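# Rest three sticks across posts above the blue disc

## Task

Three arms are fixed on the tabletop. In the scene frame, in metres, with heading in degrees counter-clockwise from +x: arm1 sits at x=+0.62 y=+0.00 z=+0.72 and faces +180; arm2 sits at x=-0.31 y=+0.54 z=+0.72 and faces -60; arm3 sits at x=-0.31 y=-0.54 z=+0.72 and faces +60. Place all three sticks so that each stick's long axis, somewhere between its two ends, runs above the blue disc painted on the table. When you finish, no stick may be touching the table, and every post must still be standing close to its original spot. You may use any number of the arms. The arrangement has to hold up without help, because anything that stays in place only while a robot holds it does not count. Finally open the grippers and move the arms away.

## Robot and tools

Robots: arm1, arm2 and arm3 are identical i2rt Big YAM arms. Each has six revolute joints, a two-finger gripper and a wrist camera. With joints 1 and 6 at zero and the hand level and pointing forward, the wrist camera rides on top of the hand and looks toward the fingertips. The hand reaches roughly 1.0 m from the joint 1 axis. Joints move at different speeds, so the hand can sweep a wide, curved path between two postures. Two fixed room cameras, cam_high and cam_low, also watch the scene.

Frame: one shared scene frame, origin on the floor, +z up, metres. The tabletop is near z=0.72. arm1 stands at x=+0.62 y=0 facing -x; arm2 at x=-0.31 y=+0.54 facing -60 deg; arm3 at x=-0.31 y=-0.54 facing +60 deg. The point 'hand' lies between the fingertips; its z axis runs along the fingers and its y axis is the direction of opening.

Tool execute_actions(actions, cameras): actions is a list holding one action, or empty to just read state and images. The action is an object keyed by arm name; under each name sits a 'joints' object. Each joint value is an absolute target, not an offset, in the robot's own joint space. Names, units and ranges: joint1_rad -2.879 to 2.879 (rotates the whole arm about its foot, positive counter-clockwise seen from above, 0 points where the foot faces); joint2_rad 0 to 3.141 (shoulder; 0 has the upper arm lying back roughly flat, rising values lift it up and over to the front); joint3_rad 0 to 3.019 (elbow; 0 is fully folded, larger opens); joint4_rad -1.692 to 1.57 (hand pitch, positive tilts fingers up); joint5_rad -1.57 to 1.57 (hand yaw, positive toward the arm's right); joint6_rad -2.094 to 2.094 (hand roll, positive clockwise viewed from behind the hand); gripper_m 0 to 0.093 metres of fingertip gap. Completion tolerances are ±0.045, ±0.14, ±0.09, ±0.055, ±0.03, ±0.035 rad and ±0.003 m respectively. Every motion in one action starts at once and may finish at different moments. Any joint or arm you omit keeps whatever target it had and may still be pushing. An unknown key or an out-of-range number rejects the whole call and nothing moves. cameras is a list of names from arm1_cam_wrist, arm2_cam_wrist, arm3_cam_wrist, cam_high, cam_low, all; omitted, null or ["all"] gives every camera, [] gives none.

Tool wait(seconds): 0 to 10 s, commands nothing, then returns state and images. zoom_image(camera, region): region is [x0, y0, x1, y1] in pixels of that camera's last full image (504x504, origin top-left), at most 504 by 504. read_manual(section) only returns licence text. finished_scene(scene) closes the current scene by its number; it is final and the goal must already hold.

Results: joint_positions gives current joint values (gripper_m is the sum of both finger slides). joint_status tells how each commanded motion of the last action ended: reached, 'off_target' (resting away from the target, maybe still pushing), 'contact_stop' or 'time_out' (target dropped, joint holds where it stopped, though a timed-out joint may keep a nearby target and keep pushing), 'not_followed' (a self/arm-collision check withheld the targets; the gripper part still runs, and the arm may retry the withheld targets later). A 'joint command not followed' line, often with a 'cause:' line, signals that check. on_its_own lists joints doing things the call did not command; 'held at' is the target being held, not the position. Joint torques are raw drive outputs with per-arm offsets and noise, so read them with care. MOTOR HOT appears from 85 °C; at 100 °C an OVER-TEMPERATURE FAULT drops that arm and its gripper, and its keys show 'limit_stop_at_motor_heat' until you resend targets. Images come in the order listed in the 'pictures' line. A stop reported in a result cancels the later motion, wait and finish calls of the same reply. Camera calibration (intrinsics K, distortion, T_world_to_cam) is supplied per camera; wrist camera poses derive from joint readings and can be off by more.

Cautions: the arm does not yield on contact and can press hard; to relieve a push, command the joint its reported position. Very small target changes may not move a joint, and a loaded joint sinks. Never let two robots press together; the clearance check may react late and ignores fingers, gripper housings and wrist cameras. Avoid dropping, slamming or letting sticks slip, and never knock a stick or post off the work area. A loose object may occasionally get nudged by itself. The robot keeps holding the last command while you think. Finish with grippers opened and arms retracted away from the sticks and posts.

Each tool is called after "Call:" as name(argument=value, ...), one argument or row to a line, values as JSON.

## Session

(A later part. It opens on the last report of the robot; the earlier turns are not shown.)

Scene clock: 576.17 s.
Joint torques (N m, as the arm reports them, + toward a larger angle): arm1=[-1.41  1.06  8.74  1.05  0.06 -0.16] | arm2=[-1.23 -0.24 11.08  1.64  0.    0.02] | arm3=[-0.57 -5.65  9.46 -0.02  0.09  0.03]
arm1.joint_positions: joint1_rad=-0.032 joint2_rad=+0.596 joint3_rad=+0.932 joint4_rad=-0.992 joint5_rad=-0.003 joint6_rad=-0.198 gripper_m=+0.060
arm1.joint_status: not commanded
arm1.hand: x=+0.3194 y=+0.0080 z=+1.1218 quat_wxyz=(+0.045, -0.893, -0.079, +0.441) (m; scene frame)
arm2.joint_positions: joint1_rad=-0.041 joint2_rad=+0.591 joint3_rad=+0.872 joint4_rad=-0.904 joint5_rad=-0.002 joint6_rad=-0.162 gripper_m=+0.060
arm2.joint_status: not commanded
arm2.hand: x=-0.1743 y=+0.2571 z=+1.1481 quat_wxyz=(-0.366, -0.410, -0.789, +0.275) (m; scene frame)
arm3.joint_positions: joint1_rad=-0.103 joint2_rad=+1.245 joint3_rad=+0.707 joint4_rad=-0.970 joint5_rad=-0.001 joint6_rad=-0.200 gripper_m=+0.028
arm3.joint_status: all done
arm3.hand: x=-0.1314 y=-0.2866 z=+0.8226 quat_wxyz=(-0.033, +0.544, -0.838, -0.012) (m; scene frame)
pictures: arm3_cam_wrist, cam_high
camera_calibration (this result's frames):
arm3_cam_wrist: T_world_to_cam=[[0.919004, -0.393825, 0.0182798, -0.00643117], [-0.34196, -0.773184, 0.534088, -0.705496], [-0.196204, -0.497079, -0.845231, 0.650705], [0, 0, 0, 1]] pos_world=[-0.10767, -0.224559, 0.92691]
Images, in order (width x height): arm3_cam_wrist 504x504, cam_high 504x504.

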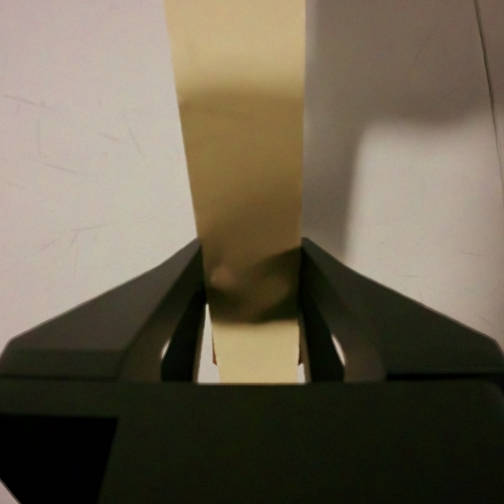

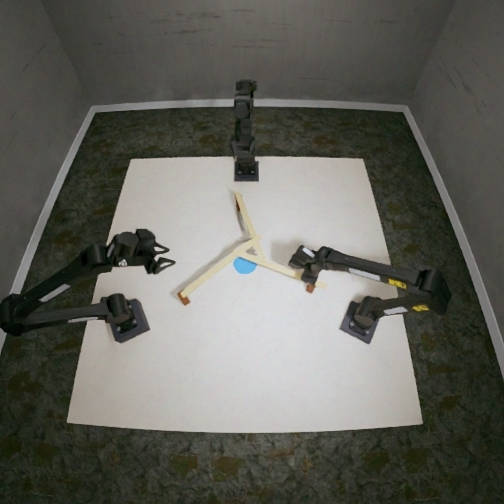

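Call:
execute_actions(
  actions=[
    {"arm1":{"joints":{"joint2_rad":1.25,"joint6_rad":-0.17,"gripper_m":0.088}},"arm2":{"joints":{"joint2_rad":1.27,"gripper_m":0.088}}},
  ],
  cameras=[],
)

Call:
execute_actions(
  actions=[
    {"arm1":{"joints":{"joint2_rad":1.398,"joint3_rad":0.91}},"arm2":{"joints":{"joint2_rad":1.42,"joint3_rad":0.85}}},
  ],
  cameras=["cam_low","arm1_cam_wrist","arm2_cam_wrist"],
)

Call:
zoom_image(
  camera="cam_low",
  region=[80, 200, 320, 340],
)

Scene clock: 592.03 s.
Joint torques (N m, as the arm reports them, + toward a larger angle): arm1=[-1.38 -6.86  8.06  0.32  0.05  0.04] | arm2=[-1.16 -8.75  9.62  0.67  0.    0.02] | arm3=[-0.95 -6.35  9.46 -0.25  0.05  0.05]
arm1.joint_positions: joint1_rad=-0.032 joint2_rad=+1.265 joint3_rad=+0.932 joint4_rad=-0.992 joint5_rad=-0.003 joint6_rad=-0.187 gripper_m=+0.088
arm1.joint_status: all done
arm1.hand: x=+0.2272 y=+0.0087 z=+0.8956 quat_wxyz=(+0.009, -0.989, -0.082, +0.124) (m; scene frame)
arm2.joint_positions: joint1_rad=-0.041 joint2_rad=+1.271 joint3_rad=+0.872 joint4_rad=-0.904 joint5_rad=-0.002 joint6_rad=-0.162 gripper_m=+0.088
arm2.joint_status: all done
arm2.hand: x=-0.1400 y=+0.1841 z=+0.9147 quat_wxyz=(-0.107, -0.457, -0.879, +0.081) (m; scene frame)
arm3.joint_positions: joint1_rad=-0.103 joint2_rad=+1.245 joint3_rad=+0.707 joint4_rad=-0.970 joint5_rad=-0.001 joint6_rad=-0.200 gripper_m=+0.028
arm3.joint_status: not commanded
arm3.hand: x=-0.1314 y=-0.2866 z=+0.8226 quat_wxyz=(-0.033, +0.544, -0.838, -0.012) (m; scene frame)
pictures: none
No camera images: the call's "cameras" was empty. Leave "cameras" out to get every camera's image.

Scene clock: 593.17 s.
Joint torques (N m, as the arm reports them, + toward a larger angle): arm1=[-1.32 -7.99  7.33  0.04  0.05  0.03] | arm2=[ -1.15 -10.76   8.58   0.42   0.     0.01] | arm3=[-1.06 -5.93  9.59 -0.02  0.08  0.11]
arm1.joint_positions: joint1_rad=-0.032 joint2_rad=+1.416 joint3_rad=+0.906 joint4_rad=-0.992 joint5_rad=-0.003 joint6_rad=-0.187 gripper_m=+0.088
arm1.joint_status: all done
arm1.hand: x=+0.2395 y=+0.0081 z=+0.8301 quat_wxyz=(+0.000, -0.996, -0.083, +0.036) (m; scene frame)
arm2.joint_positions: joint1_rad=-0.041 joint2_rad=+1.429 joint3_rad=+0.844 joint4_rad=-0.904 joint5_rad=-0.002 joint6_rad=-0.162 gripper_m=+0.088
arm2.joint_status: all done
arm2.hand: x=-0.1479 y=+0.2002 z=+0.8468 quat_wxyz=(-0.033, -0.461, -0.886, +0.026) (m; scene frame)
arm3.joint_positions: joint1_rad=-0.103 joint2_rad=+1.245 joint3_rad=+0.707 joint4_rad=-0.970 joint5_rad=-0.001 joint6_rad=-0.200 gripper_m=+0.028
arm3.joint_status: not commanded
arm3.hand: x=-0.1314 y=-0.2866 z=+0.8226 quat_wxyz=(-0.033, +0.544, -0.838, -0.012) (m; scene frame)
pictures: arm1_cam_wrist, arm2_cam_wrist, cam_low
camera_calibration (this result's frames):
arm1_cam_wrist: T_world_to_cam=[[-0.162347, 0.986722, 0.00470317, 0.0299996], [0.838749, 0.135487, 0.527393, -0.640155], [0.519754, 0.0895657, -0.849608, 0.70224], [0, 0, 0, 1]] pos_world=[0.176807, -0.00576519, 0.934102]
arm2_cam_wrist: T_world_to_cam=[[-0.822328, -0.568659, 0.0201016, -0.0268709], [-0.480909, 0.713448, 0.509625, -0.637693], [-0.304145, 0.409412, -0.860161, 0.725121], [0, 0, 0, 1]] pos_world=[-0.108227, 0.142807, 0.949246]
Images, in order (width x height): arm1_cam_wrist 504x504, arm2_cam_wrist 504x504, cam_low 504x504.

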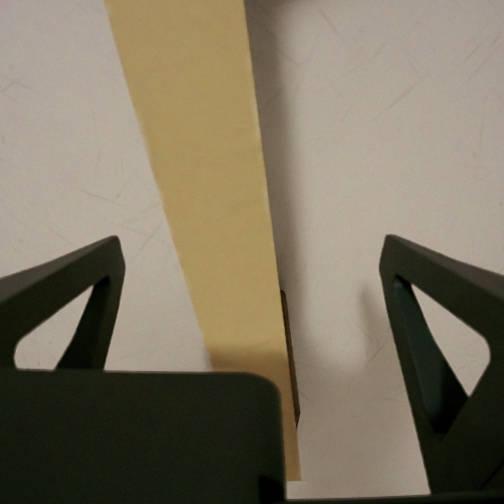

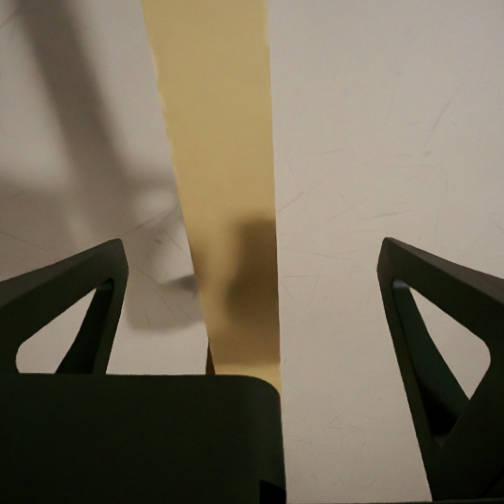

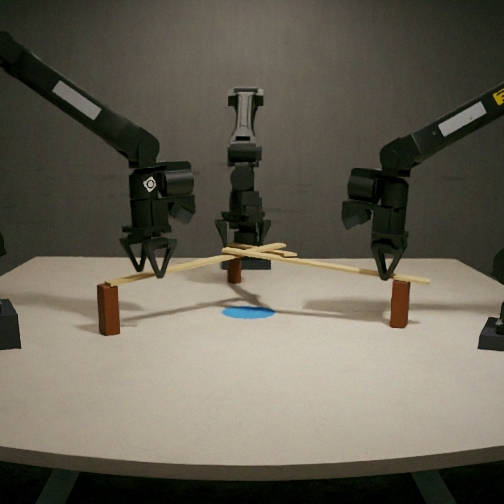

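Region (80, 200, 320, 340) of cam_low's 504x504 image, scaled by 2.100, with more detail than that image has; it fills the top 294 rows of this view, and the rest is white.

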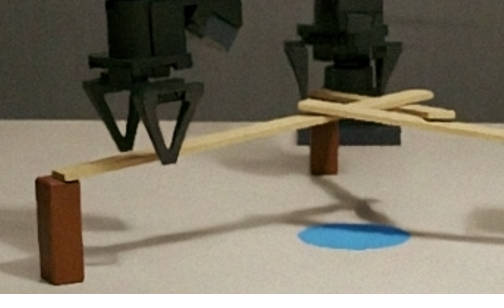

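Call:
execute_actions(
  actions=[
    {"arm1":{"joints":{"gripper_m":0.02}},"arm2":{"joints":{"gripper_m":0.02}}},
  ],
  cameras=["cam_high","cam_low"],
)

Call:
zoom_image(
  camera="cam_high",
  region=[150, 170, 360, 320],
)

Scene clock: 598.87 s.
Joint torques (N m, as the arm reports them, + toward a larger angle): arm1=[-1.26 -8.13  7.34  0.05  0.06  0.07] | arm2=[ -1.12 -10.18   8.54   0.43  -0.01   0.05] | arm3=[-0.6  -6.17  9.42 -0.36 -0.03  0.13]
arm1.joint_positions: joint1_rad=-0.032 joint2_rad=+1.415 joint3_rad=+0.906 joint4_rad=-0.993 joint5_rad=-0.003 joint6_rad=-0.191 gripper_m=+0.029
arm1.joint_status: gripper_m off_target (ended at +0.029, target +0.020)
arm1.hand: x=+0.2396 y=+0.0081 z=+0.8305 quat_wxyz=(+0.000, -0.996, -0.085, +0.036) (m; scene frame)
arm2.joint_positions: joint1_rad=-0.040 joint2_rad=+1.429 joint3_rad=+0.844 joint4_rad=-0.905 joint5_rad=-0.001 joint6_rad=-0.166 gripper_m=+0.027
arm2.joint_status: gripper_m off_target (ended at +0.027, target +0.020)
arm2.hand: x=-0.1479 y=+0.2004 z=+0.8468 quat_wxyz=(-0.033, -0.460, -0.887, +0.026) (m; scene frame)
arm3.joint_positions: joint1_rad=-0.103 joint2_rad=+1.245 joint3_rad=+0.707 joint4_rad=-0.970 joint5_rad=-0.001 joint6_rad=-0.200 gripper_m=+0.028
arm3.joint_status: not commanded
arm3.hand: x=-0.1314 y=-0.2866 z=+0.8226 quat_wxyz=(-0.033, +0.544, -0.838, -0.012) (m; scene frame)
pictures: cam_high, cam_low
Images, in order (width x height): cam_high 504x504, cam_low 504x504.

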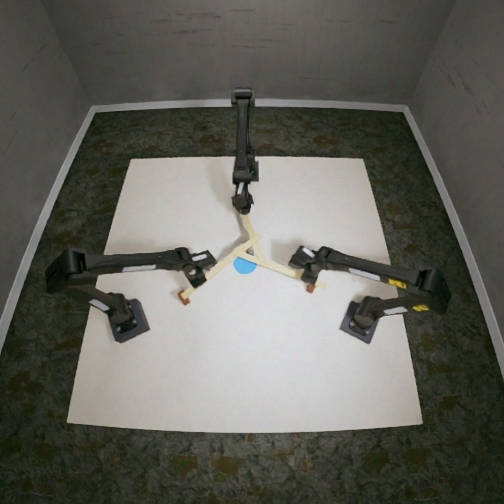

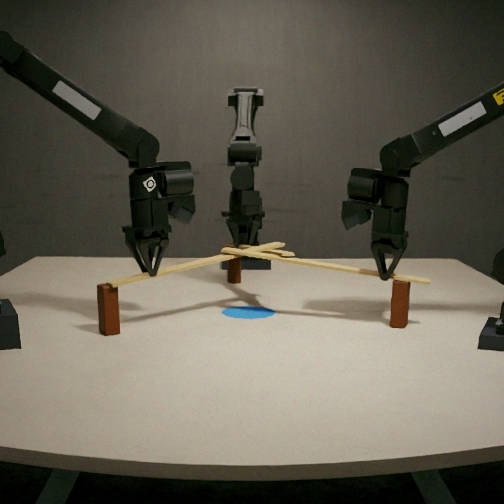

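Region (150, 170, 360, 320) of cam_high's 504x504 image, scaled by 2.400, with more detail than that image has; it fills the top 360 rows of this view, and the rest is white.

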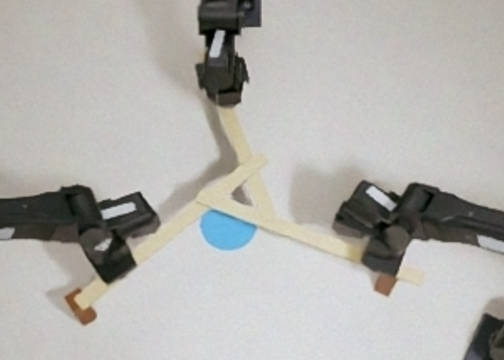

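Call:
execute_actions(
  actions=[
    {"arm1":{"joints":{"joint6_rad":-0.11}}},
  ],
  cameras=["cam_high"],
)

Call:
zoom_image(
  camera="cam_high",
  region=[150, 170, 360, 320],
)

Scene clock: 612.03 s.
Joint torques (N m, as the arm reports them, + toward a larger angle): arm1=[-1.44 -8.11  7.33  0.05  0.09  0.53] | arm2=[ -1.15 -10.14   8.57   0.41   0.     0.05] | arm3=[-0.33 -5.57  9.2   0.03  0.04  0.08]
arm1.joint_positions: joint1_rad=-0.032 joint2_rad=+1.415 joint3_rad=+0.906 joint4_rad=-0.993 joint5_rad=-0.004 joint6_rad=-0.183 gripper_m=+0.029
arm1.joint_status: joint6_rad time_out (moved +0.008 of +0.081)
arm1.on_its_own: joint6_rad reads -0.183 and still pushes toward -0.110 since a time_out
arm1.hand: x=+0.2396 y=+0.0079 z=+0.8305 quat_wxyz=(-0.001, -0.996, -0.081, +0.036) (m; scene frame)
arm2.joint_positions: joint1_rad=-0.040 joint2_rad=+1.429 joint3_rad=+0.844 joint4_rad=-0.905 joint5_rad=-0.001 joint6_rad=-0.166 gripper_m=+0.027
arm2.joint_status: not commanded
arm2.hand: x=-0.1479 y=+0.2004 z=+0.8468 quat_wxyz=(-0.033, -0.460, -0.887, +0.026) (m; scene frame)
arm3.joint_positions: joint1_rad=-0.103 joint2_rad=+1.245 joint3_rad=+0.707 joint4_rad=-0.970 joint5_rad=-0.001 joint6_rad=-0.200 gripper_m=+0.028
arm3.joint_status: not commanded
arm3.hand: x=-0.1314 y=-0.2866 z=+0.8226 quat_wxyz=(-0.033, +0.544, -0.838, -0.012) (m; scene frame)
pictures: cam_high
Images, in order (width x height): cam_high 504x504.

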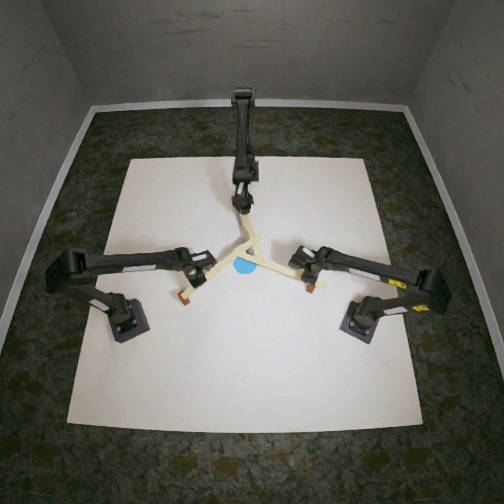

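Region (150, 170, 360, 320) of cam_high's 504x504 image, scaled by 2.400, with more detail than that image has; it fills the top 360 rows of this view, and the rest is white.

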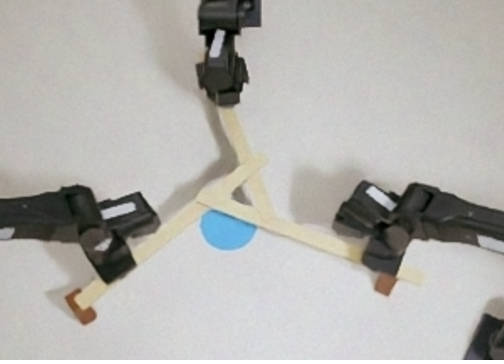

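Call:
execute_actions(
  actions=[
    {"arm1":{"joints":{"joint3_rad":1.0,"joint6_rad":-0.183}},"arm2":{"joints":{"joint3_rad":0.935}},"arm3":{"joints":{"joint3_rad":0.80}}},
  ],
  cameras=["cam_low"],
)

Call:
execute_actions(
  actions=[
    {"arm1":{"joints":{"joint6_rad":-0.12}}},
  ],
  cameras=["cam_high","cam_low"],
)

Call:
zoom_image(
  camera="cam_high",
  region=[150, 170, 360, 320],
)

Scene clock: 628.40 s.
Joint torques (N m, as the arm reports them, + toward a larger angle): arm1=[-1.3  -8.18 11.69  0.22  0.09 -0.09] | arm2=[ -1.03 -10.56  12.21   0.56   0.01   0.05] | arm3=[-0.67 -6.6  13.04  0.11  0.07  0.02]
arm1.joint_positions: joint1_rad=-0.032 joint2_rad=+1.415 joint3_rad=+0.938 joint4_rad=-0.995 joint5_rad=-0.004 joint6_rad=-0.186 gripper_m=+0.029
arm1.joint_status: all done
arm1.hand: x=+0.2268 y=+0.0082 z=+0.8418 quat_wxyz=(+0.001, -0.995, -0.083, +0.051) (m; scene frame)
arm2.joint_positions: joint1_rad=-0.040 joint2_rad=+1.429 joint3_rad=+0.889 joint4_rad=-0.907 joint5_rad=-0.001 joint6_rad=-0.166 gripper_m=+0.027
arm2.joint_status: all done
arm2.hand: x=-0.1393 y=+0.1825 z=+0.8627 quat_wxyz=(-0.050, -0.459, -0.886, +0.039) (m; scene frame)
arm3.joint_positions: joint1_rad=-0.103 joint2_rad=+1.245 joint3_rad=+0.753 joint4_rad=-0.973 joint5_rad=-0.001 joint6_rad=-0.200 gripper_m=+0.028
arm3.joint_status: all done
arm3.hand: x=-0.1202 y=-0.2708 z=+0.8390 quat_wxyz=(-0.053, +0.543, -0.838, -0.020) (m; scene frame)
pictures: cam_low
Images, in order (width x height): cam_low 504x504.

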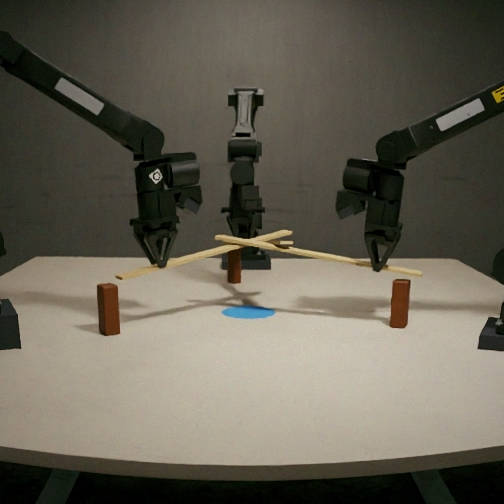

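Scene clock: 630.13 s.
Joint torques (N m, as the arm reports them, + toward a larger angle): arm1=[-1.36 -8.16 11.63  0.19  0.09  0.35] | arm2=[ -1.23 -10.49  12.25   0.59   0.     0.06] | arm3=[-0.05 -6.42 12.95 -0.06  0.06  0.09]
arm1.joint_positions: joint1_rad=-0.032 joint2_rad=+1.415 joint3_rad=+0.938 joint4_rad=-0.995 joint5_rad=-0.004 joint6_rad=-0.173 gripper_m=+0.029
arm1.joint_status: joint6_rad time_out (moved +0.013 of +0.066)
arm1.on_its_own: joint6_rad reads -0.173 and still pushes toward -0.120 since a time_out
arm1.hand: x=+0.2268 y=+0.0082 z=+0.8418 quat_wxyz=(+0.001, -0.996, -0.076, +0.051) (m; scene frame)
arm2.joint_positions: joint1_rad=-0.040 joint2_rad=+1.429 joint3_rad=+0.889 joint4_rad=-0.907 joint5_rad=-0.001 joint6_rad=-0.166 gripper_m=+0.027
arm2.joint_status: not commanded
arm2.hand: x=-0.1393 y=+0.1825 z=+0.8627 quat_wxyz=(-0.050, -0.459, -0.886, +0.039) (m; scene frame)
arm3.joint_positions: joint1_rad=-0.103 joint2_rad=+1.245 joint3_rad=+0.753 joint4_rad=-0.973 joint5_rad=-0.001 joint6_rad=-0.200 gripper_m=+0.028
arm3.joint_status: not commanded
arm3.hand: x=-0.1202 y=-0.2708 z=+0.8390 quat_wxyz=(-0.053, +0.543, -0.838, -0.020) (m; scene frame)
pictures: cam_high, cam_low
Images, in order (width x height): cam_high 504x504, cam_low 504x504.

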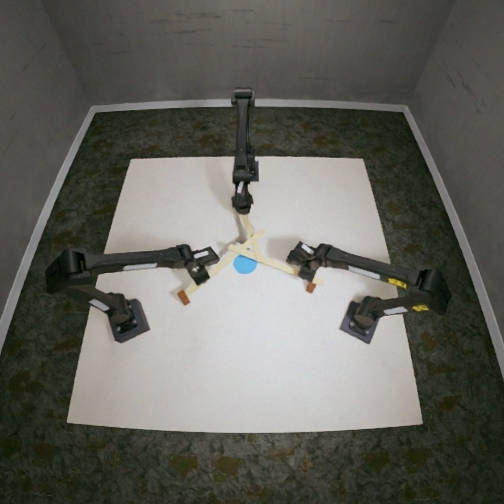

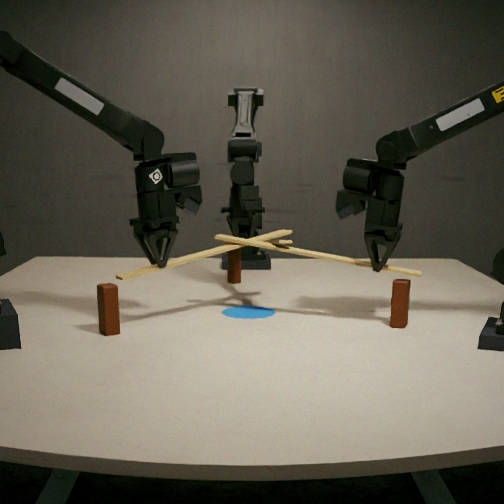

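Region (150, 170, 360, 320) of cam_high's 504x504 image, scaled by 2.400, with more detail than that image has; it fills the top 360 rows of this view, and the rest is white.

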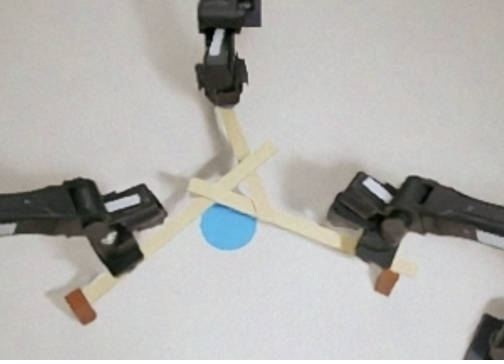

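Call:
execute_actions(
  actions=[
    {"arm1":{"joints":{"joint4_rad":-0.93,"joint6_rad":-0.173}},"arm2":{"joints":{"joint4_rad":-0.85}},"arm3":{"joints":{"joint4_rad":-0.93}}},
  ],
  cameras=[],
)

Call:
execute_actions(
  actions=[
    {"arm1":{"joints":{"joint1_rad":-0.085}}},
  ],
  cameras=["cam_high","cam_low"],
)

Call:
zoom_image(
  camera="cam_high",
  region=[150, 170, 360, 320],
)

Scene clock: 639.30 s.
Joint torques (N m, as the arm reports them, + toward a larger angle): arm1=[-1.33 -8.15 11.68  1.33  0.09 -0.1 ] | arm2=[ -1.16 -10.54  12.29   1.56   0.     0.06] | arm3=[-1.12 -6.   13.17  1.48  0.05  0.08]
arm1.joint_positions: joint1_rad=-0.032 joint2_rad=+1.414 joint3_rad=+0.938 joint4_rad=-0.954 joint5_rad=-0.004 joint6_rad=-0.174 gripper_m=+0.029
arm1.joint_status: all done
arm1.hand: x=+0.2168 y=+0.0084 z=+0.8435 quat_wxyz=(+0.003, -0.994, -0.077, +0.072) (m; scene frame)
arm2.joint_positions: joint1_rad=-0.040 joint2_rad=+1.429 joint3_rad=+0.889 joint4_rad=-0.872 joint5_rad=-0.001 joint6_rad=-0.166 gripper_m=+0.027
arm2.joint_status: all done
arm2.hand: x=-0.1356 y=+0.1748 z=+0.8639 quat_wxyz=(-0.064, -0.458, -0.885, +0.049) (m; scene frame)
arm3.joint_positions: joint1_rad=-0.103 joint2_rad=+1.245 joint3_rad=+0.753 joint4_rad=-0.957 joint5_rad=-0.001 joint6_rad=-0.200 gripper_m=+0.028
arm3.joint_status: all done
arm3.hand: x=-0.1179 y=-0.2677 z=+0.8394 quat_wxyz=(-0.061, +0.543, -0.837, -0.023) (m; scene frame)
pictures: none
No camera images: the call's "cameras" was empty. Leave "cameras" out to get every camera's image.

Scene clock: 639.97 s.
Joint torques (N m, as the arm reports them, + toward a larger angle): arm1=[-2.55 -8.15 11.7   1.2   0.26  0.25] | arm2=[ -1.19 -10.6   12.29   1.55  -0.01   0.12] | arm3=[-0.11 -6.06 13.07  0.93  0.08  0.09]
arm1.joint_positions: joint1_rad=-0.061 joint2_rad=+1.412 joint3_rad=+0.938 joint4_rad=-0.950 joint5_rad=-0.008 joint6_rad=-0.214 gripper_m=+0.029
arm1.joint_status: all done
arm1.hand: x=+0.2162 y=+0.0194 z=+0.8442 quat_wxyz=(+0.003, -0.994, -0.082, +0.075) (m; scene frame)
arm2.joint_positions: joint1_rad=-0.040 joint2_rad=+1.429 joint3_rad=+0.889 joint4_rad=-0.872 joint5_rad=-0.001 joint6_rad=-0.172 gripper_m=+0.027
arm2.joint_status: not commanded
arm2.hand: x=-0.1356 y=+0.1748 z=+0.8639 quat_wxyz=(-0.064, -0.455, -0.887, +0.049) (m; scene frame)
arm3.joint_positions: joint1_rad=-0.103 joint2_rad=+1.245 joint3_rad=+0.753 joint4_rad=-0.947 joint5_rad=-0.001 joint6_rad=-0.202 gripper_m=+0.028
arm3.joint_status: not commanded
arm3.hand: x=-0.1166 y=-0.2657 z=+0.8398 quat_wxyz=(-0.065, +0.544, -0.836, -0.024) (m; scene frame)
pictures: cam_high, cam_low
Images, in order (width x height): cam_high 504x504, cam_low 504x504.

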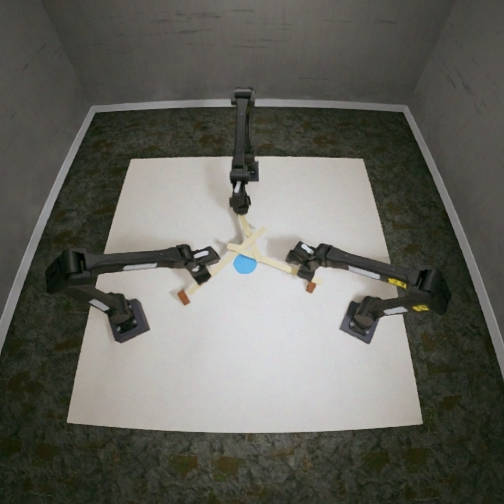

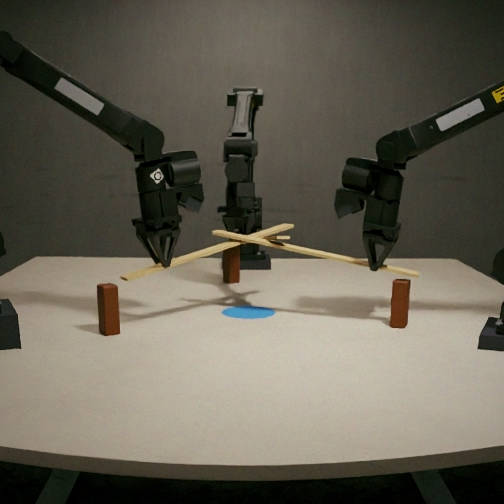

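Region (150, 170, 360, 320) of cam_high's 504x504 image, scaled by 2.400, with more detail than that image has; it fills the top 360 rows of this view, and the rest is white.

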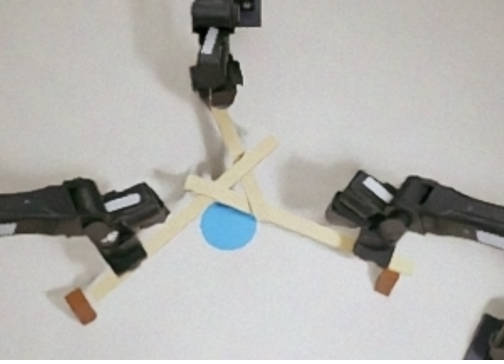

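Call:
zoom_image(
  camera="cam_low",
  region=[190, 200, 320, 290],
)

Call:
zoom_image(
  camera="cam_high",
  region=[210, 190, 290, 270],
)

Region (190, 200, 320, 290) of cam_low's 504x504 image, scaled by 3.877, with more detail than that image has; it fills the top 349 rows of this view, and the rest is white.

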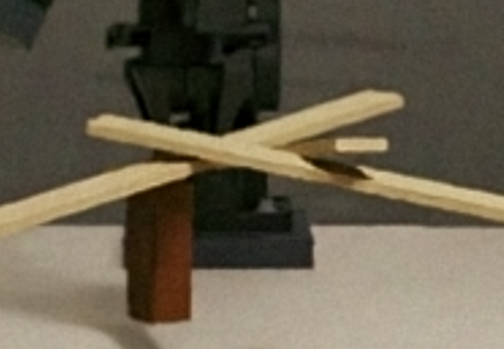

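Region (210, 190, 290, 270) of cam_high's 504x504 image, scaled by 6.300, with more detail than that image has.

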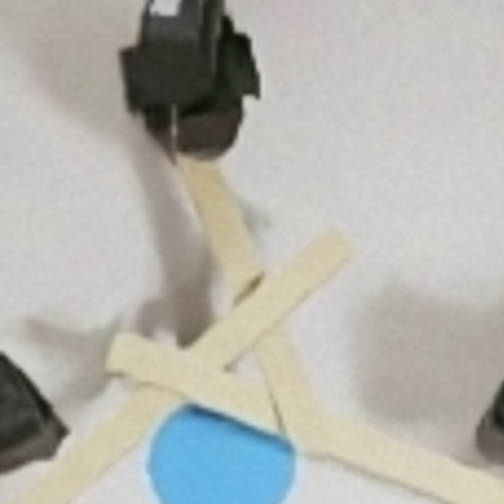

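Call:
execute_actions(
  actions=[
    {"arm1":{"joints":{"joint3_rad":1.035,"joint1_rad":-0.061}},"arm2":{"joints":{"joint3_rad":0.965}}},
  ],
  cameras=[],
)

Call:
execute_actions(
  actions=[
    {"arm1":{"joints":{"joint6_rad":-0.13}}},
  ],
  cameras=["cam_high","cam_low"],
)

Call:
zoom_image(
  camera="cam_high",
  region=[150, 170, 360, 320],
)

Scene clock: 653.57 s.
Joint torques (N m, as the arm reports them, + toward a larger angle): arm1=[-1.   -8.26 12.55  1.23  0.22  0.25] | arm2=[ -1.14 -10.69  13.43   1.55  -0.01   0.12] | arm3=[-0.67 -6.49 13.12  1.12  0.08  0.09]
arm1.joint_positions: joint1_rad=-0.059 joint2_rad=+1.412 joint3_rad=+0.962 joint4_rad=-0.950 joint5_rad=-0.007 joint6_rad=-0.214 gripper_m=+0.029
arm1.joint_status: all done
arm1.hand: x=+0.2061 y=+0.0190 z=+0.8535 quat_wxyz=(+0.005, -0.993, -0.084, +0.087) (m; scene frame)
arm2.joint_positions: joint1_rad=-0.040 joint2_rad=+1.429 joint3_rad=+0.910 joint4_rad=-0.871 joint5_rad=-0.001 joint6_rad=-0.172 gripper_m=+0.027
arm2.joint_status: all done
arm2.hand: x=-0.1316 y=+0.1666 z=+0.8715 quat_wxyz=(-0.072, -0.455, -0.886, +0.056) (m; scene frame)
arm3.joint_positions: joint1_rad=-0.103 joint2_rad=+1.245 joint3_rad=+0.753 joint4_rad=-0.947 joint5_rad=-0.001 joint6_rad=-0.203 gripper_m=+0.028
arm3.joint_status: not commanded
arm3.hand: x=-0.1166 y=-0.2657 z=+0.8398 quat_wxyz=(-0.065, +0.544, -0.836, -0.024) (m; scene frame)
pictures: none
No camera images: the call's "cameras" was empty. Leave "cameras" out to get every camera's image.

Scene clock: 655.20 s.
Joint torques (N m, as the arm reports them, + toward a larger angle): arm1=[-1.28 -8.21 12.59  1.23  0.23  0.46] | arm2=[ -1.17 -10.71  13.27   1.57   0.     0.13] | arm3=[-0.79 -5.82 13.05  1.04  0.02  0.16]
arm1.joint_positions: joint1_rad=-0.055 joint2_rad=+1.412 joint3_rad=+0.962 joint4_rad=-0.950 joint5_rad=-0.007 joint6_rad=-0.197 gripper_m=+0.029
arm1.joint_status: joint6_rad time_out (moved +0.017 of +0.084)
arm1.on_its_own: joint6_rad reads -0.197 and still pushes toward -0.130 since a time_out
arm1.hand: x=+0.2061 y=+0.0174 z=+0.8535 quat_wxyz=(+0.004, -0.993, -0.077, +0.087) (m; scene frame)
arm2.joint_positions: joint1_rad=-0.040 joint2_rad=+1.429 joint3_rad=+0.910 joint4_rad=-0.871 joint5_rad=-0.001 joint6_rad=-0.172 gripper_m=+0.027
arm2.joint_status: not commanded
arm2.hand: x=-0.1316 y=+0.1666 z=+0.8715 quat_wxyz=(-0.072, -0.455, -0.886, +0.056) (m; scene frame)
arm3.joint_positions: joint1_rad=-0.103 joint2_rad=+1.245 joint3_rad=+0.753 joint4_rad=-0.947 joint5_rad=-0.001 joint6_rad=-0.205 gripper_m=+0.028
arm3.joint_status: not commanded
arm3.hand: x=-0.1166 y=-0.2657 z=+0.8398 quat_wxyz=(-0.066, +0.545, -0.836, -0.024) (m; scene frame)
pictures: cam_high, cam_low
Images, in order (width x height): cam_high 504x504, cam_low 504x504.

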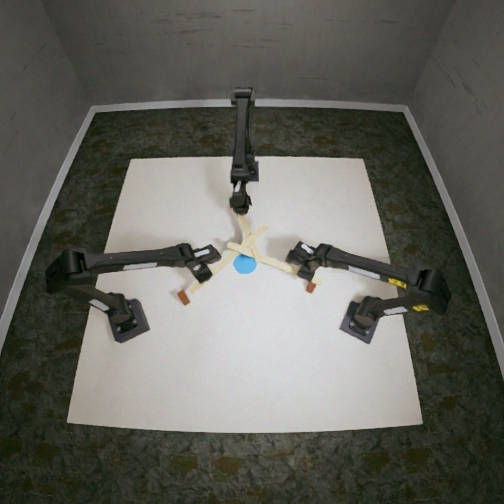

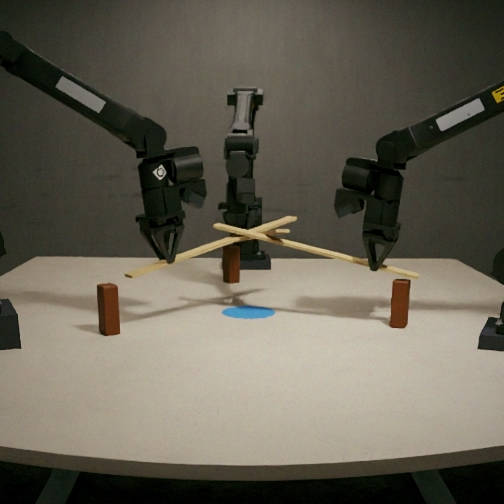

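Region (150, 170, 360, 320) of cam_high's 504x504 image, scaled by 2.400, with more detail than that image has; it fills the top 360 rows of this view, and the rest is white.

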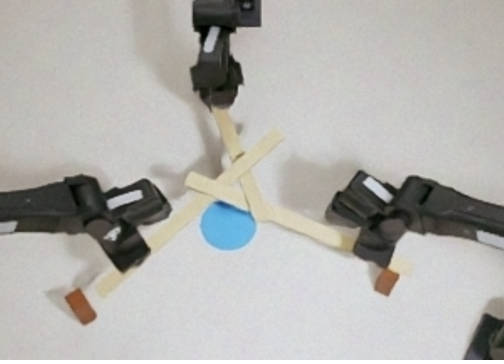

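Call:
execute_actions(
  actions=[
    {"arm1":{"joints":{"joint2_rad":1.26,"joint3_rad":0.93,"joint4_rad":-0.95,"joint6_rad":-0.197}},"arm2":{"joints":{"joint2_rad":1.29,"joint3_rad":0.86,"joint4_rad":-0.87}},"arm3":{"joints":{"joint2_rad":1.115,"joint3_rad":0.745,"joint4_rad":-0.93}}},
  ],
  cameras=[],
)

Call:
execute_actions(
  actions=[
    {"arm1":{"joints":{"joint6_rad":-0.12,"joint1_rad":-0.045}}},
  ],
  cameras=["cam_high","cam_low"],
)

Call:
zoom_image(
  camera="cam_high",
  region=[150, 170, 360, 320],
)

Scene clock: 670.73 s.
Joint torques (N m, as the arm reports them, + toward a larger angle): arm1=[-1.2  -5.8   7.93  0.68  0.05 -0.08] | arm2=[-1.16 -8.16  9.27  0.98 -0.01  0.1 ] | arm3=[ 0.26 -4.62 10.26  0.99  0.05  0.07]
arm1.joint_positions: joint1_rad=-0.055 joint2_rad=+1.259 joint3_rad=+0.931 joint4_rad=-0.950 joint5_rad=-0.003 joint6_rad=-0.200 gripper_m=+0.028
arm1.joint_status: all done
arm1.hand: x=+0.2181 y=+0.0179 z=+0.9002 quat_wxyz=(+0.014, -0.986, -0.078, +0.147) (m; scene frame)
arm2.joint_positions: joint1_rad=-0.040 joint2_rad=+1.287 joint3_rad=+0.859 joint4_rad=-0.871 joint5_rad=-0.001 joint6_rad=-0.170 gripper_m=+0.027
arm2.joint_status: all done
arm2.hand: x=-0.1389 y=+0.1820 z=+0.9055 quat_wxyz=(-0.109, -0.454, -0.881, +0.083) (m; scene frame)
arm3.joint_positions: joint1_rad=-0.103 joint2_rad=+1.118 joint3_rad=+0.738 joint4_rad=-0.944 joint5_rad=-0.002 joint6_rad=-0.202 gripper_m=+0.028
arm3.joint_status: all done
arm3.hand: x=-0.1180 y=-0.2672 z=+0.8740 quat_wxyz=(-0.119, +0.541, -0.831, -0.046) (m; scene frame)
pictures: none
No camera images: the call's "cameras" was empty. Leave "cameras" out to get every camera's image.

Scene clock: 672.50 s.
Joint torques (N m, as the arm reports them, + toward a larger angle): arm1=[-0.66 -5.87  7.88  0.66  0.05  0.21] | arm2=[-1.22 -8.29  9.2   1.   -0.01  0.1 ] | arm3=[ 0.03 -5.03 10.2   1.09  0.08  0.17]
arm1.joint_positions: joint1_rad=-0.047 joint2_rad=+1.259 joint3_rad=+0.931 joint4_rad=-0.950 joint5_rad=-0.003 joint6_rad=-0.158 gripper_m=+0.028
arm1.joint_status: joint6_rad time_out (moved +0.043 of +0.080); the others done
arm1.on_its_own: joint6_rad reads -0.158 and still pushes toward -0.120 since a time_out
arm1.hand: x=+0.2180 y=+0.0147 z=+0.9002 quat_wxyz=(+0.010, -0.987, -0.061, +0.147) (m; scene frame)
arm2.joint_positions: joint1_rad=-0.040 joint2_rad=+1.287 joint3_rad=+0.859 joint4_rad=-0.871 joint5_rad=-0.001 joint6_rad=-0.170 gripper_m=+0.027
arm2.joint_status: not commanded
arm2.hand: x=-0.1389 y=+0.1820 z=+0.9055 quat_wxyz=(-0.109, -0.454, -0.881, +0.083) (m; scene frame)
arm3.joint_positions: joint1_rad=-0.103 joint2_rad=+1.118 joint3_rad=+0.738 joint4_rad=-0.944 joint5_rad=-0.002 joint6_rad=-0.202 gripper_m=+0.028
arm3.joint_status: not commanded
arm3.hand: x=-0.1180 y=-0.2672 z=+0.8740 quat_wxyz=(-0.119, +0.541, -0.831, -0.046) (m; scene frame)
pictures: cam_high, cam_low
Images, in order (width x height): cam_high 504x504, cam_low 504x504.

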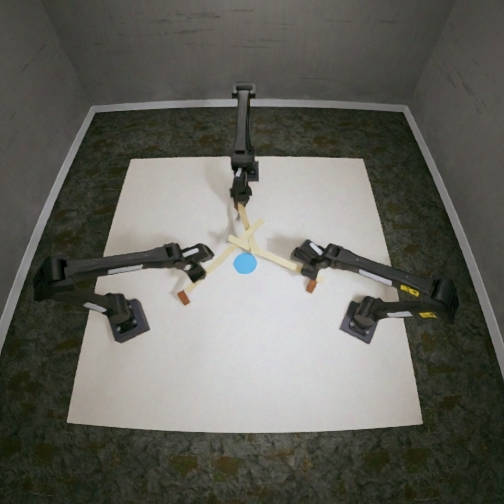

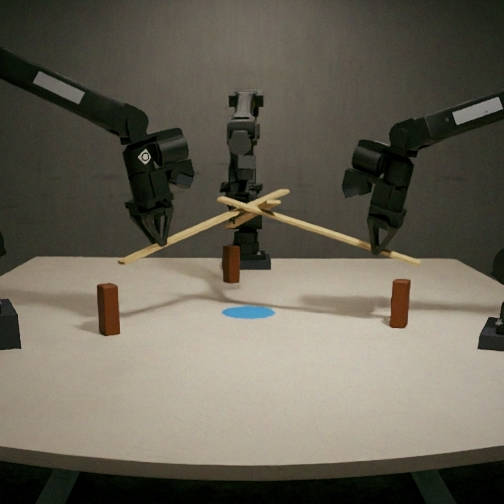

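Region (150, 170, 360, 320) of cam_high's 504x504 image, scaled by 2.400, with more detail than that image has; it fills the top 360 rows of this view, and the rest is white.

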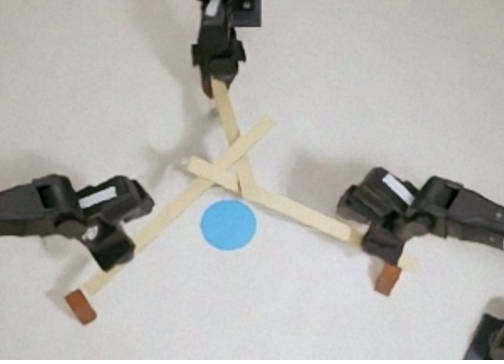

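Call:
execute_actions(
  actions=[
    {"arm1":{"joints":{"joint2_rad":1.345,"joint3_rad":0.895,"joint4_rad":-0.965,"joint6_rad":-0.158}},"arm2":{"joints":{"joint1_rad":-0.012,"joint2_rad":1.335,"joint3_rad":0.81,"joint4_rad":-0.89}},"arm3":{"joints":{"joint2_rad":1.213,"joint3_rad":0.735,"joint4_rad":-0.94}}},
  ],
)

Call:
zoom_image(
  camera="cam_high",
  region=[150, 170, 360, 320],
)

Scene clock: 689.20 s.
Joint torques (N m, as the arm reports them, + toward a larger angle): arm1=[-0.62 -7.61  7.45  0.08  0.06 -0.12] | arm2=[-0.79 -8.52  9.    0.48 -0.01  0.08] | arm3=[ 0.85 -6.66  9.99  0.79  0.    0.13]
arm1.joint_positions: joint1_rad=-0.047 joint2_rad=+1.361 joint3_rad=+0.893 joint4_rad=-0.955 joint5_rad=-0.003 joint6_rad=-0.158 gripper_m=+0.028
arm1.joint_status: all done
arm1.hand: x=+0.2341 y=+0.0139 z=+0.8463 quat_wxyz=(+0.003, -0.995, -0.061, +0.075) (m; scene frame)
arm2.joint_positions: joint1_rad=-0.025 joint2_rad=+1.335 joint3_rad=+0.803 joint4_rad=-0.883 joint5_rad=-0.001 joint6_rad=-0.169 gripper_m=+0.027
arm2.joint_status: all done
arm2.hand: x=-0.1459 y=+0.2094 z=+0.8657 quat_wxyz=(-0.063, -0.450, -0.889, +0.048) (m; scene frame)
arm3.joint_positions: joint1_rad=-0.103 joint2_rad=+1.219 joint3_rad=+0.725 joint4_rad=-0.944 joint5_rad=-0.002 joint6_rad=-0.202 gripper_m=+0.028
arm3.joint_status: all done
arm3.hand: x=-0.1226 y=-0.2738 z=+0.8376 quat_wxyz=(-0.066, +0.544, -0.836, -0.025) (m; scene frame)
pictures: arm1_cam_wrist, arm2_cam_wrist, arm3_cam_wrist, cam_high, cam_low
camera_calibration (this result's frames):
arm1_cam_wrist: T_world_to_cam=[[-0.118656, 0.992826, 0.0147705, 0.00449112], [0.882873, 0.098685, 0.459125, -0.596935], [0.454374, 0.0675186, -0.888249, 0.766565], [0, 0, 0, 1]] pos_world=[0.179244, 0.00269226, 0.954902]
arm2_cam_wrist: T_world_to_cam=[[-0.810322, -0.585059, 0.0329273, -0.026227], [-0.512105, 0.734353, 0.445505, -0.606285], [-0.284827, 0.34414, -0.894674, 0.78458], [0, 0, 0, 1]] pos_world=[-0.108265, 0.159877, 0.97291]
arm3_cam_wrist: T_world_to_cam=[[0.919171, -0.392506, 0.0326184, -0.0213927], [-0.359984, -0.803625, 0.473919, -0.660761], [-0.159803, -0.447355, -0.879964, 0.718616], [0, 0, 0, 1]] pos_world=[-0.103363, -0.217925, 0.946202]
Images, in order (width x height): arm1_cam_wrist 504x504, arm2_cam_wrist 504x504, arm3_cam_wrist 504x504, cam_high 504x504, cam_low 504x504.

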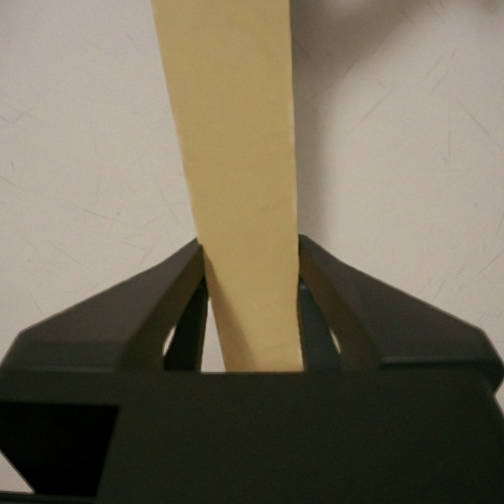

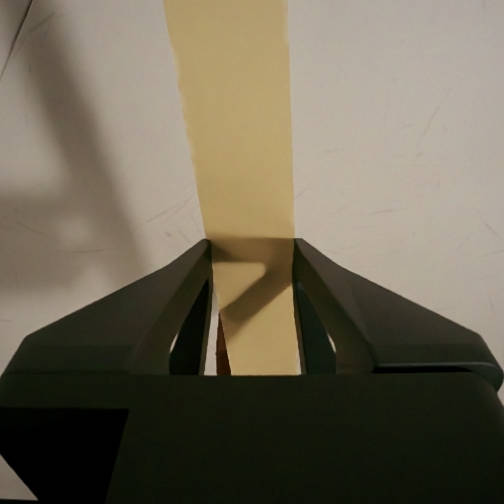

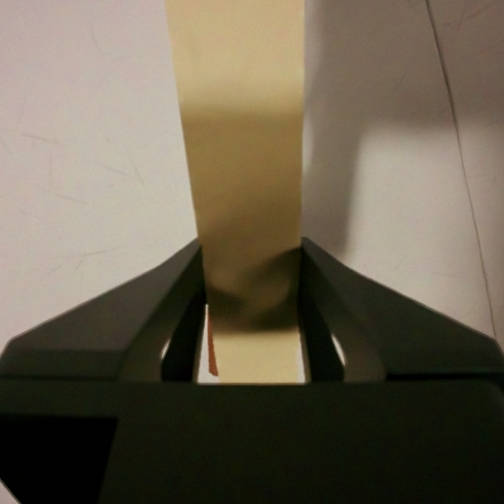

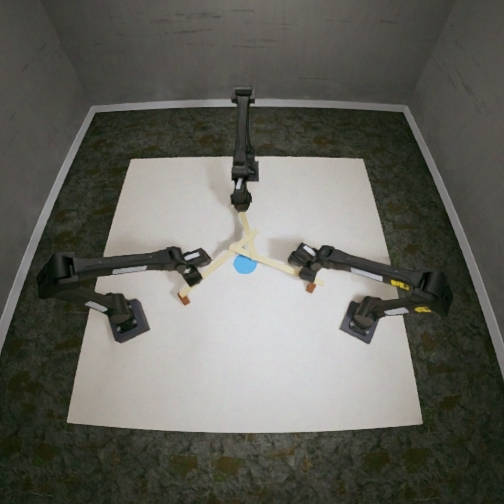

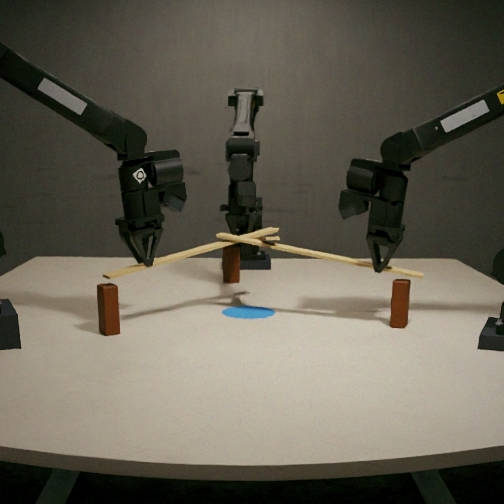

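Region (150, 170, 360, 320) of cam_high's 504x504 image, scaled by 2.400, with more detail than that image has; it fills the top 360 rows of this view, and the rest is white.

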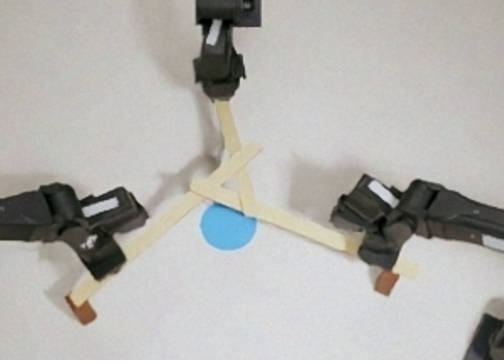

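Call:
execute_actions(
  actions=[
    {"arm1":{"joints":{"joint3_rad":0.862}},"arm2":{"joints":{"joint3_rad":0.762}},"arm3":{"joints":{"joint3_rad":0.695}}},
  ],
  cameras=["cam_low","cam_high"],
)

Call:
zoom_image(
  camera="cam_low",
  region=[50, 200, 460, 340],
)

Call:
zoom_image(
  camera="cam_high",
  region=[205, 200, 295, 275],
)

Scene clock: 697.47 s.
Joint torques (N m, as the arm reports them, + toward a larger angle): arm1=[-0.74 -7.18  7.11  0.02  0.06 -0.11] | arm2=[-0.79 -8.56  8.45  0.38 -0.01  0.08] | arm3=[-0.36 -5.6   9.54  0.36  0.08  0.13]
arm1.joint_positions: joint1_rad=-0.047 joint2_rad=+1.360 joint3_rad=+0.863 joint4_rad=-0.955 joint5_rad=-0.003 joint6_rad=-0.158 gripper_m=+0.028
arm1.joint_status: all done
arm1.hand: x=+0.2467 y=+0.0134 z=+0.8353 quat_wxyz=(+0.002, -0.996, -0.062, +0.061) (m; scene frame)
arm2.joint_positions: joint1_rad=-0.025 joint2_rad=+1.335 joint3_rad=+0.758 joint4_rad=-0.883 joint5_rad=-0.001 joint6_rad=-0.169 gripper_m=+0.027
arm2.joint_status: all done
arm2.hand: x=-0.1549 y=+0.2272 z=+0.8495 quat_wxyz=(-0.045, -0.451, -0.891, +0.034) (m; scene frame)
arm3.joint_positions: joint1_rad=-0.103 joint2_rad=+1.219 joint3_rad=+0.687 joint4_rad=-0.944 joint5_rad=-0.002 joint6_rad=-0.202 gripper_m=+0.028
arm3.joint_status: all done
arm3.hand: x=-0.1318 y=-0.2869 z=+0.8239 quat_wxyz=(-0.049, +0.545, -0.837, -0.018) (m; scene frame)
pictures: cam_high, cam_low
Images, in order (width x height): cam_high 504x504, cam_low 504x504.

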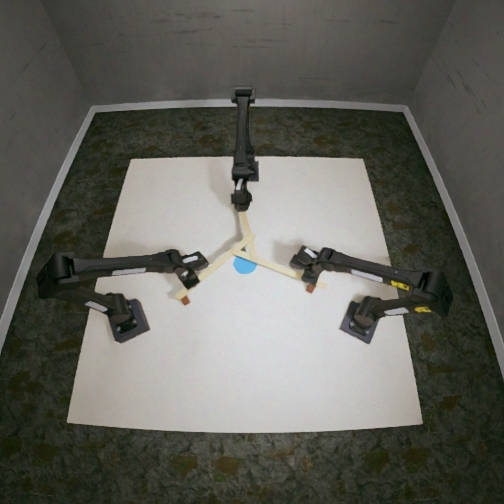

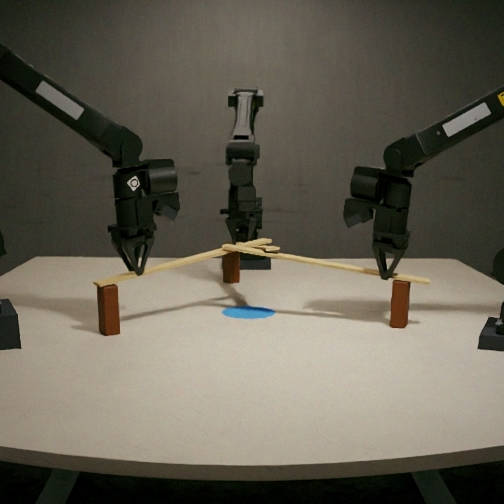

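Region (50, 200, 460, 340) of cam_low's 504x504 image, scaled by 1.229, with more detail than that image has; it fills the top 172 rows of this view, and the rest is white.

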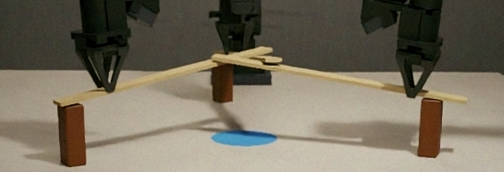

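Region (205, 200, 295, 275) of cam_high's 504x504 image, scaled by 5.600, with more detail than that image has.

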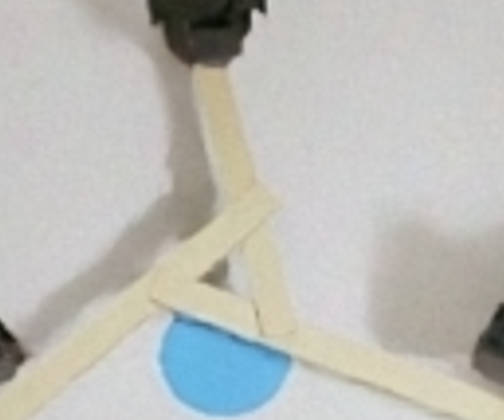

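Call:
execute_actions(
  actions=[],
  cameras=["cam_high","cam_low"],
)

Call:
zoom_image(
  camera="cam_high",
  region=[190,190,300,300],
)

Scene clock: 721.23 s.
Joint torques (N m, as the arm reports them, + toward a larger angle): arm1=[-0.65 -7.39  7.11  0.02  0.06 -0.11] | arm2=[-0.74 -8.22  8.47  0.4   0.    0.08] | arm3=[-0.14 -5.4   9.55  0.61  0.14  0.1 ]
arm1.joint_positions: joint1_rad=-0.047 joint2_rad=+1.360 joint3_rad=+0.863 joint4_rad=-0.955 joint5_rad=-0.003 joint6_rad=-0.158 gripper_m=+0.028
arm1.joint_status: all done
arm1.hand: x=+0.2467 y=+0.0134 z=+0.8353 quat_wxyz=(+0.002, -0.996, -0.062, +0.061) (m; scene frame)
arm2.joint_positions: joint1_rad=-0.025 joint2_rad=+1.335 joint3_rad=+0.758 joint4_rad=-0.883 joint5_rad=-0.001 joint6_rad=-0.169 gripper_m=+0.027
arm2.joint_status: all done
arm2.hand: x=-0.1549 y=+0.2272 z=+0.8495 quat_wxyz=(-0.045, -0.451, -0.891, +0.034) (m; scene frame)
arm3.joint_positions: joint1_rad=-0.103 joint2_rad=+1.219 joint3_rad=+0.687 joint4_rad=-0.944 joint5_rad=-0.002 joint6_rad=-0.202 gripper_m=+0.028
arm3.joint_status: all done
arm3.hand: x=-0.1318 y=-0.2869 z=+0.8239 quat_wxyz=(-0.049, +0.545, -0.837, -0.018) (m; scene frame)
pictures: cam_high, cam_low
Images, in order (width x height): cam_high 504x504, cam_low 504x504.

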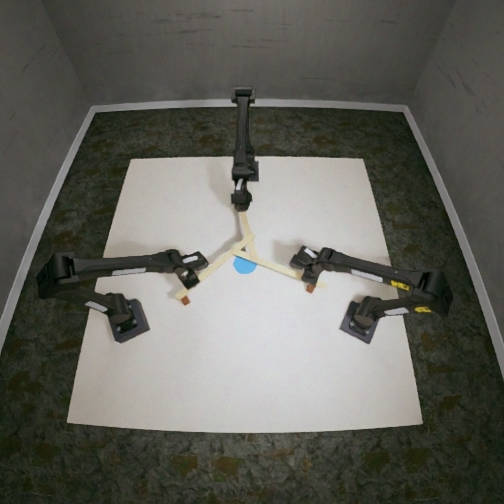

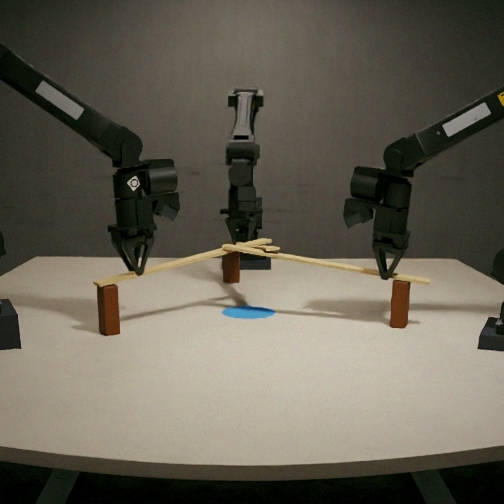

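Region (190, 190, 300, 300) of cam_high's 504x504 image, scaled by 4.582, with more detail than that image has.

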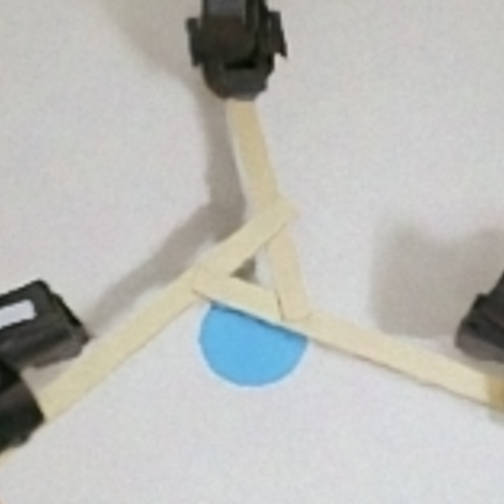

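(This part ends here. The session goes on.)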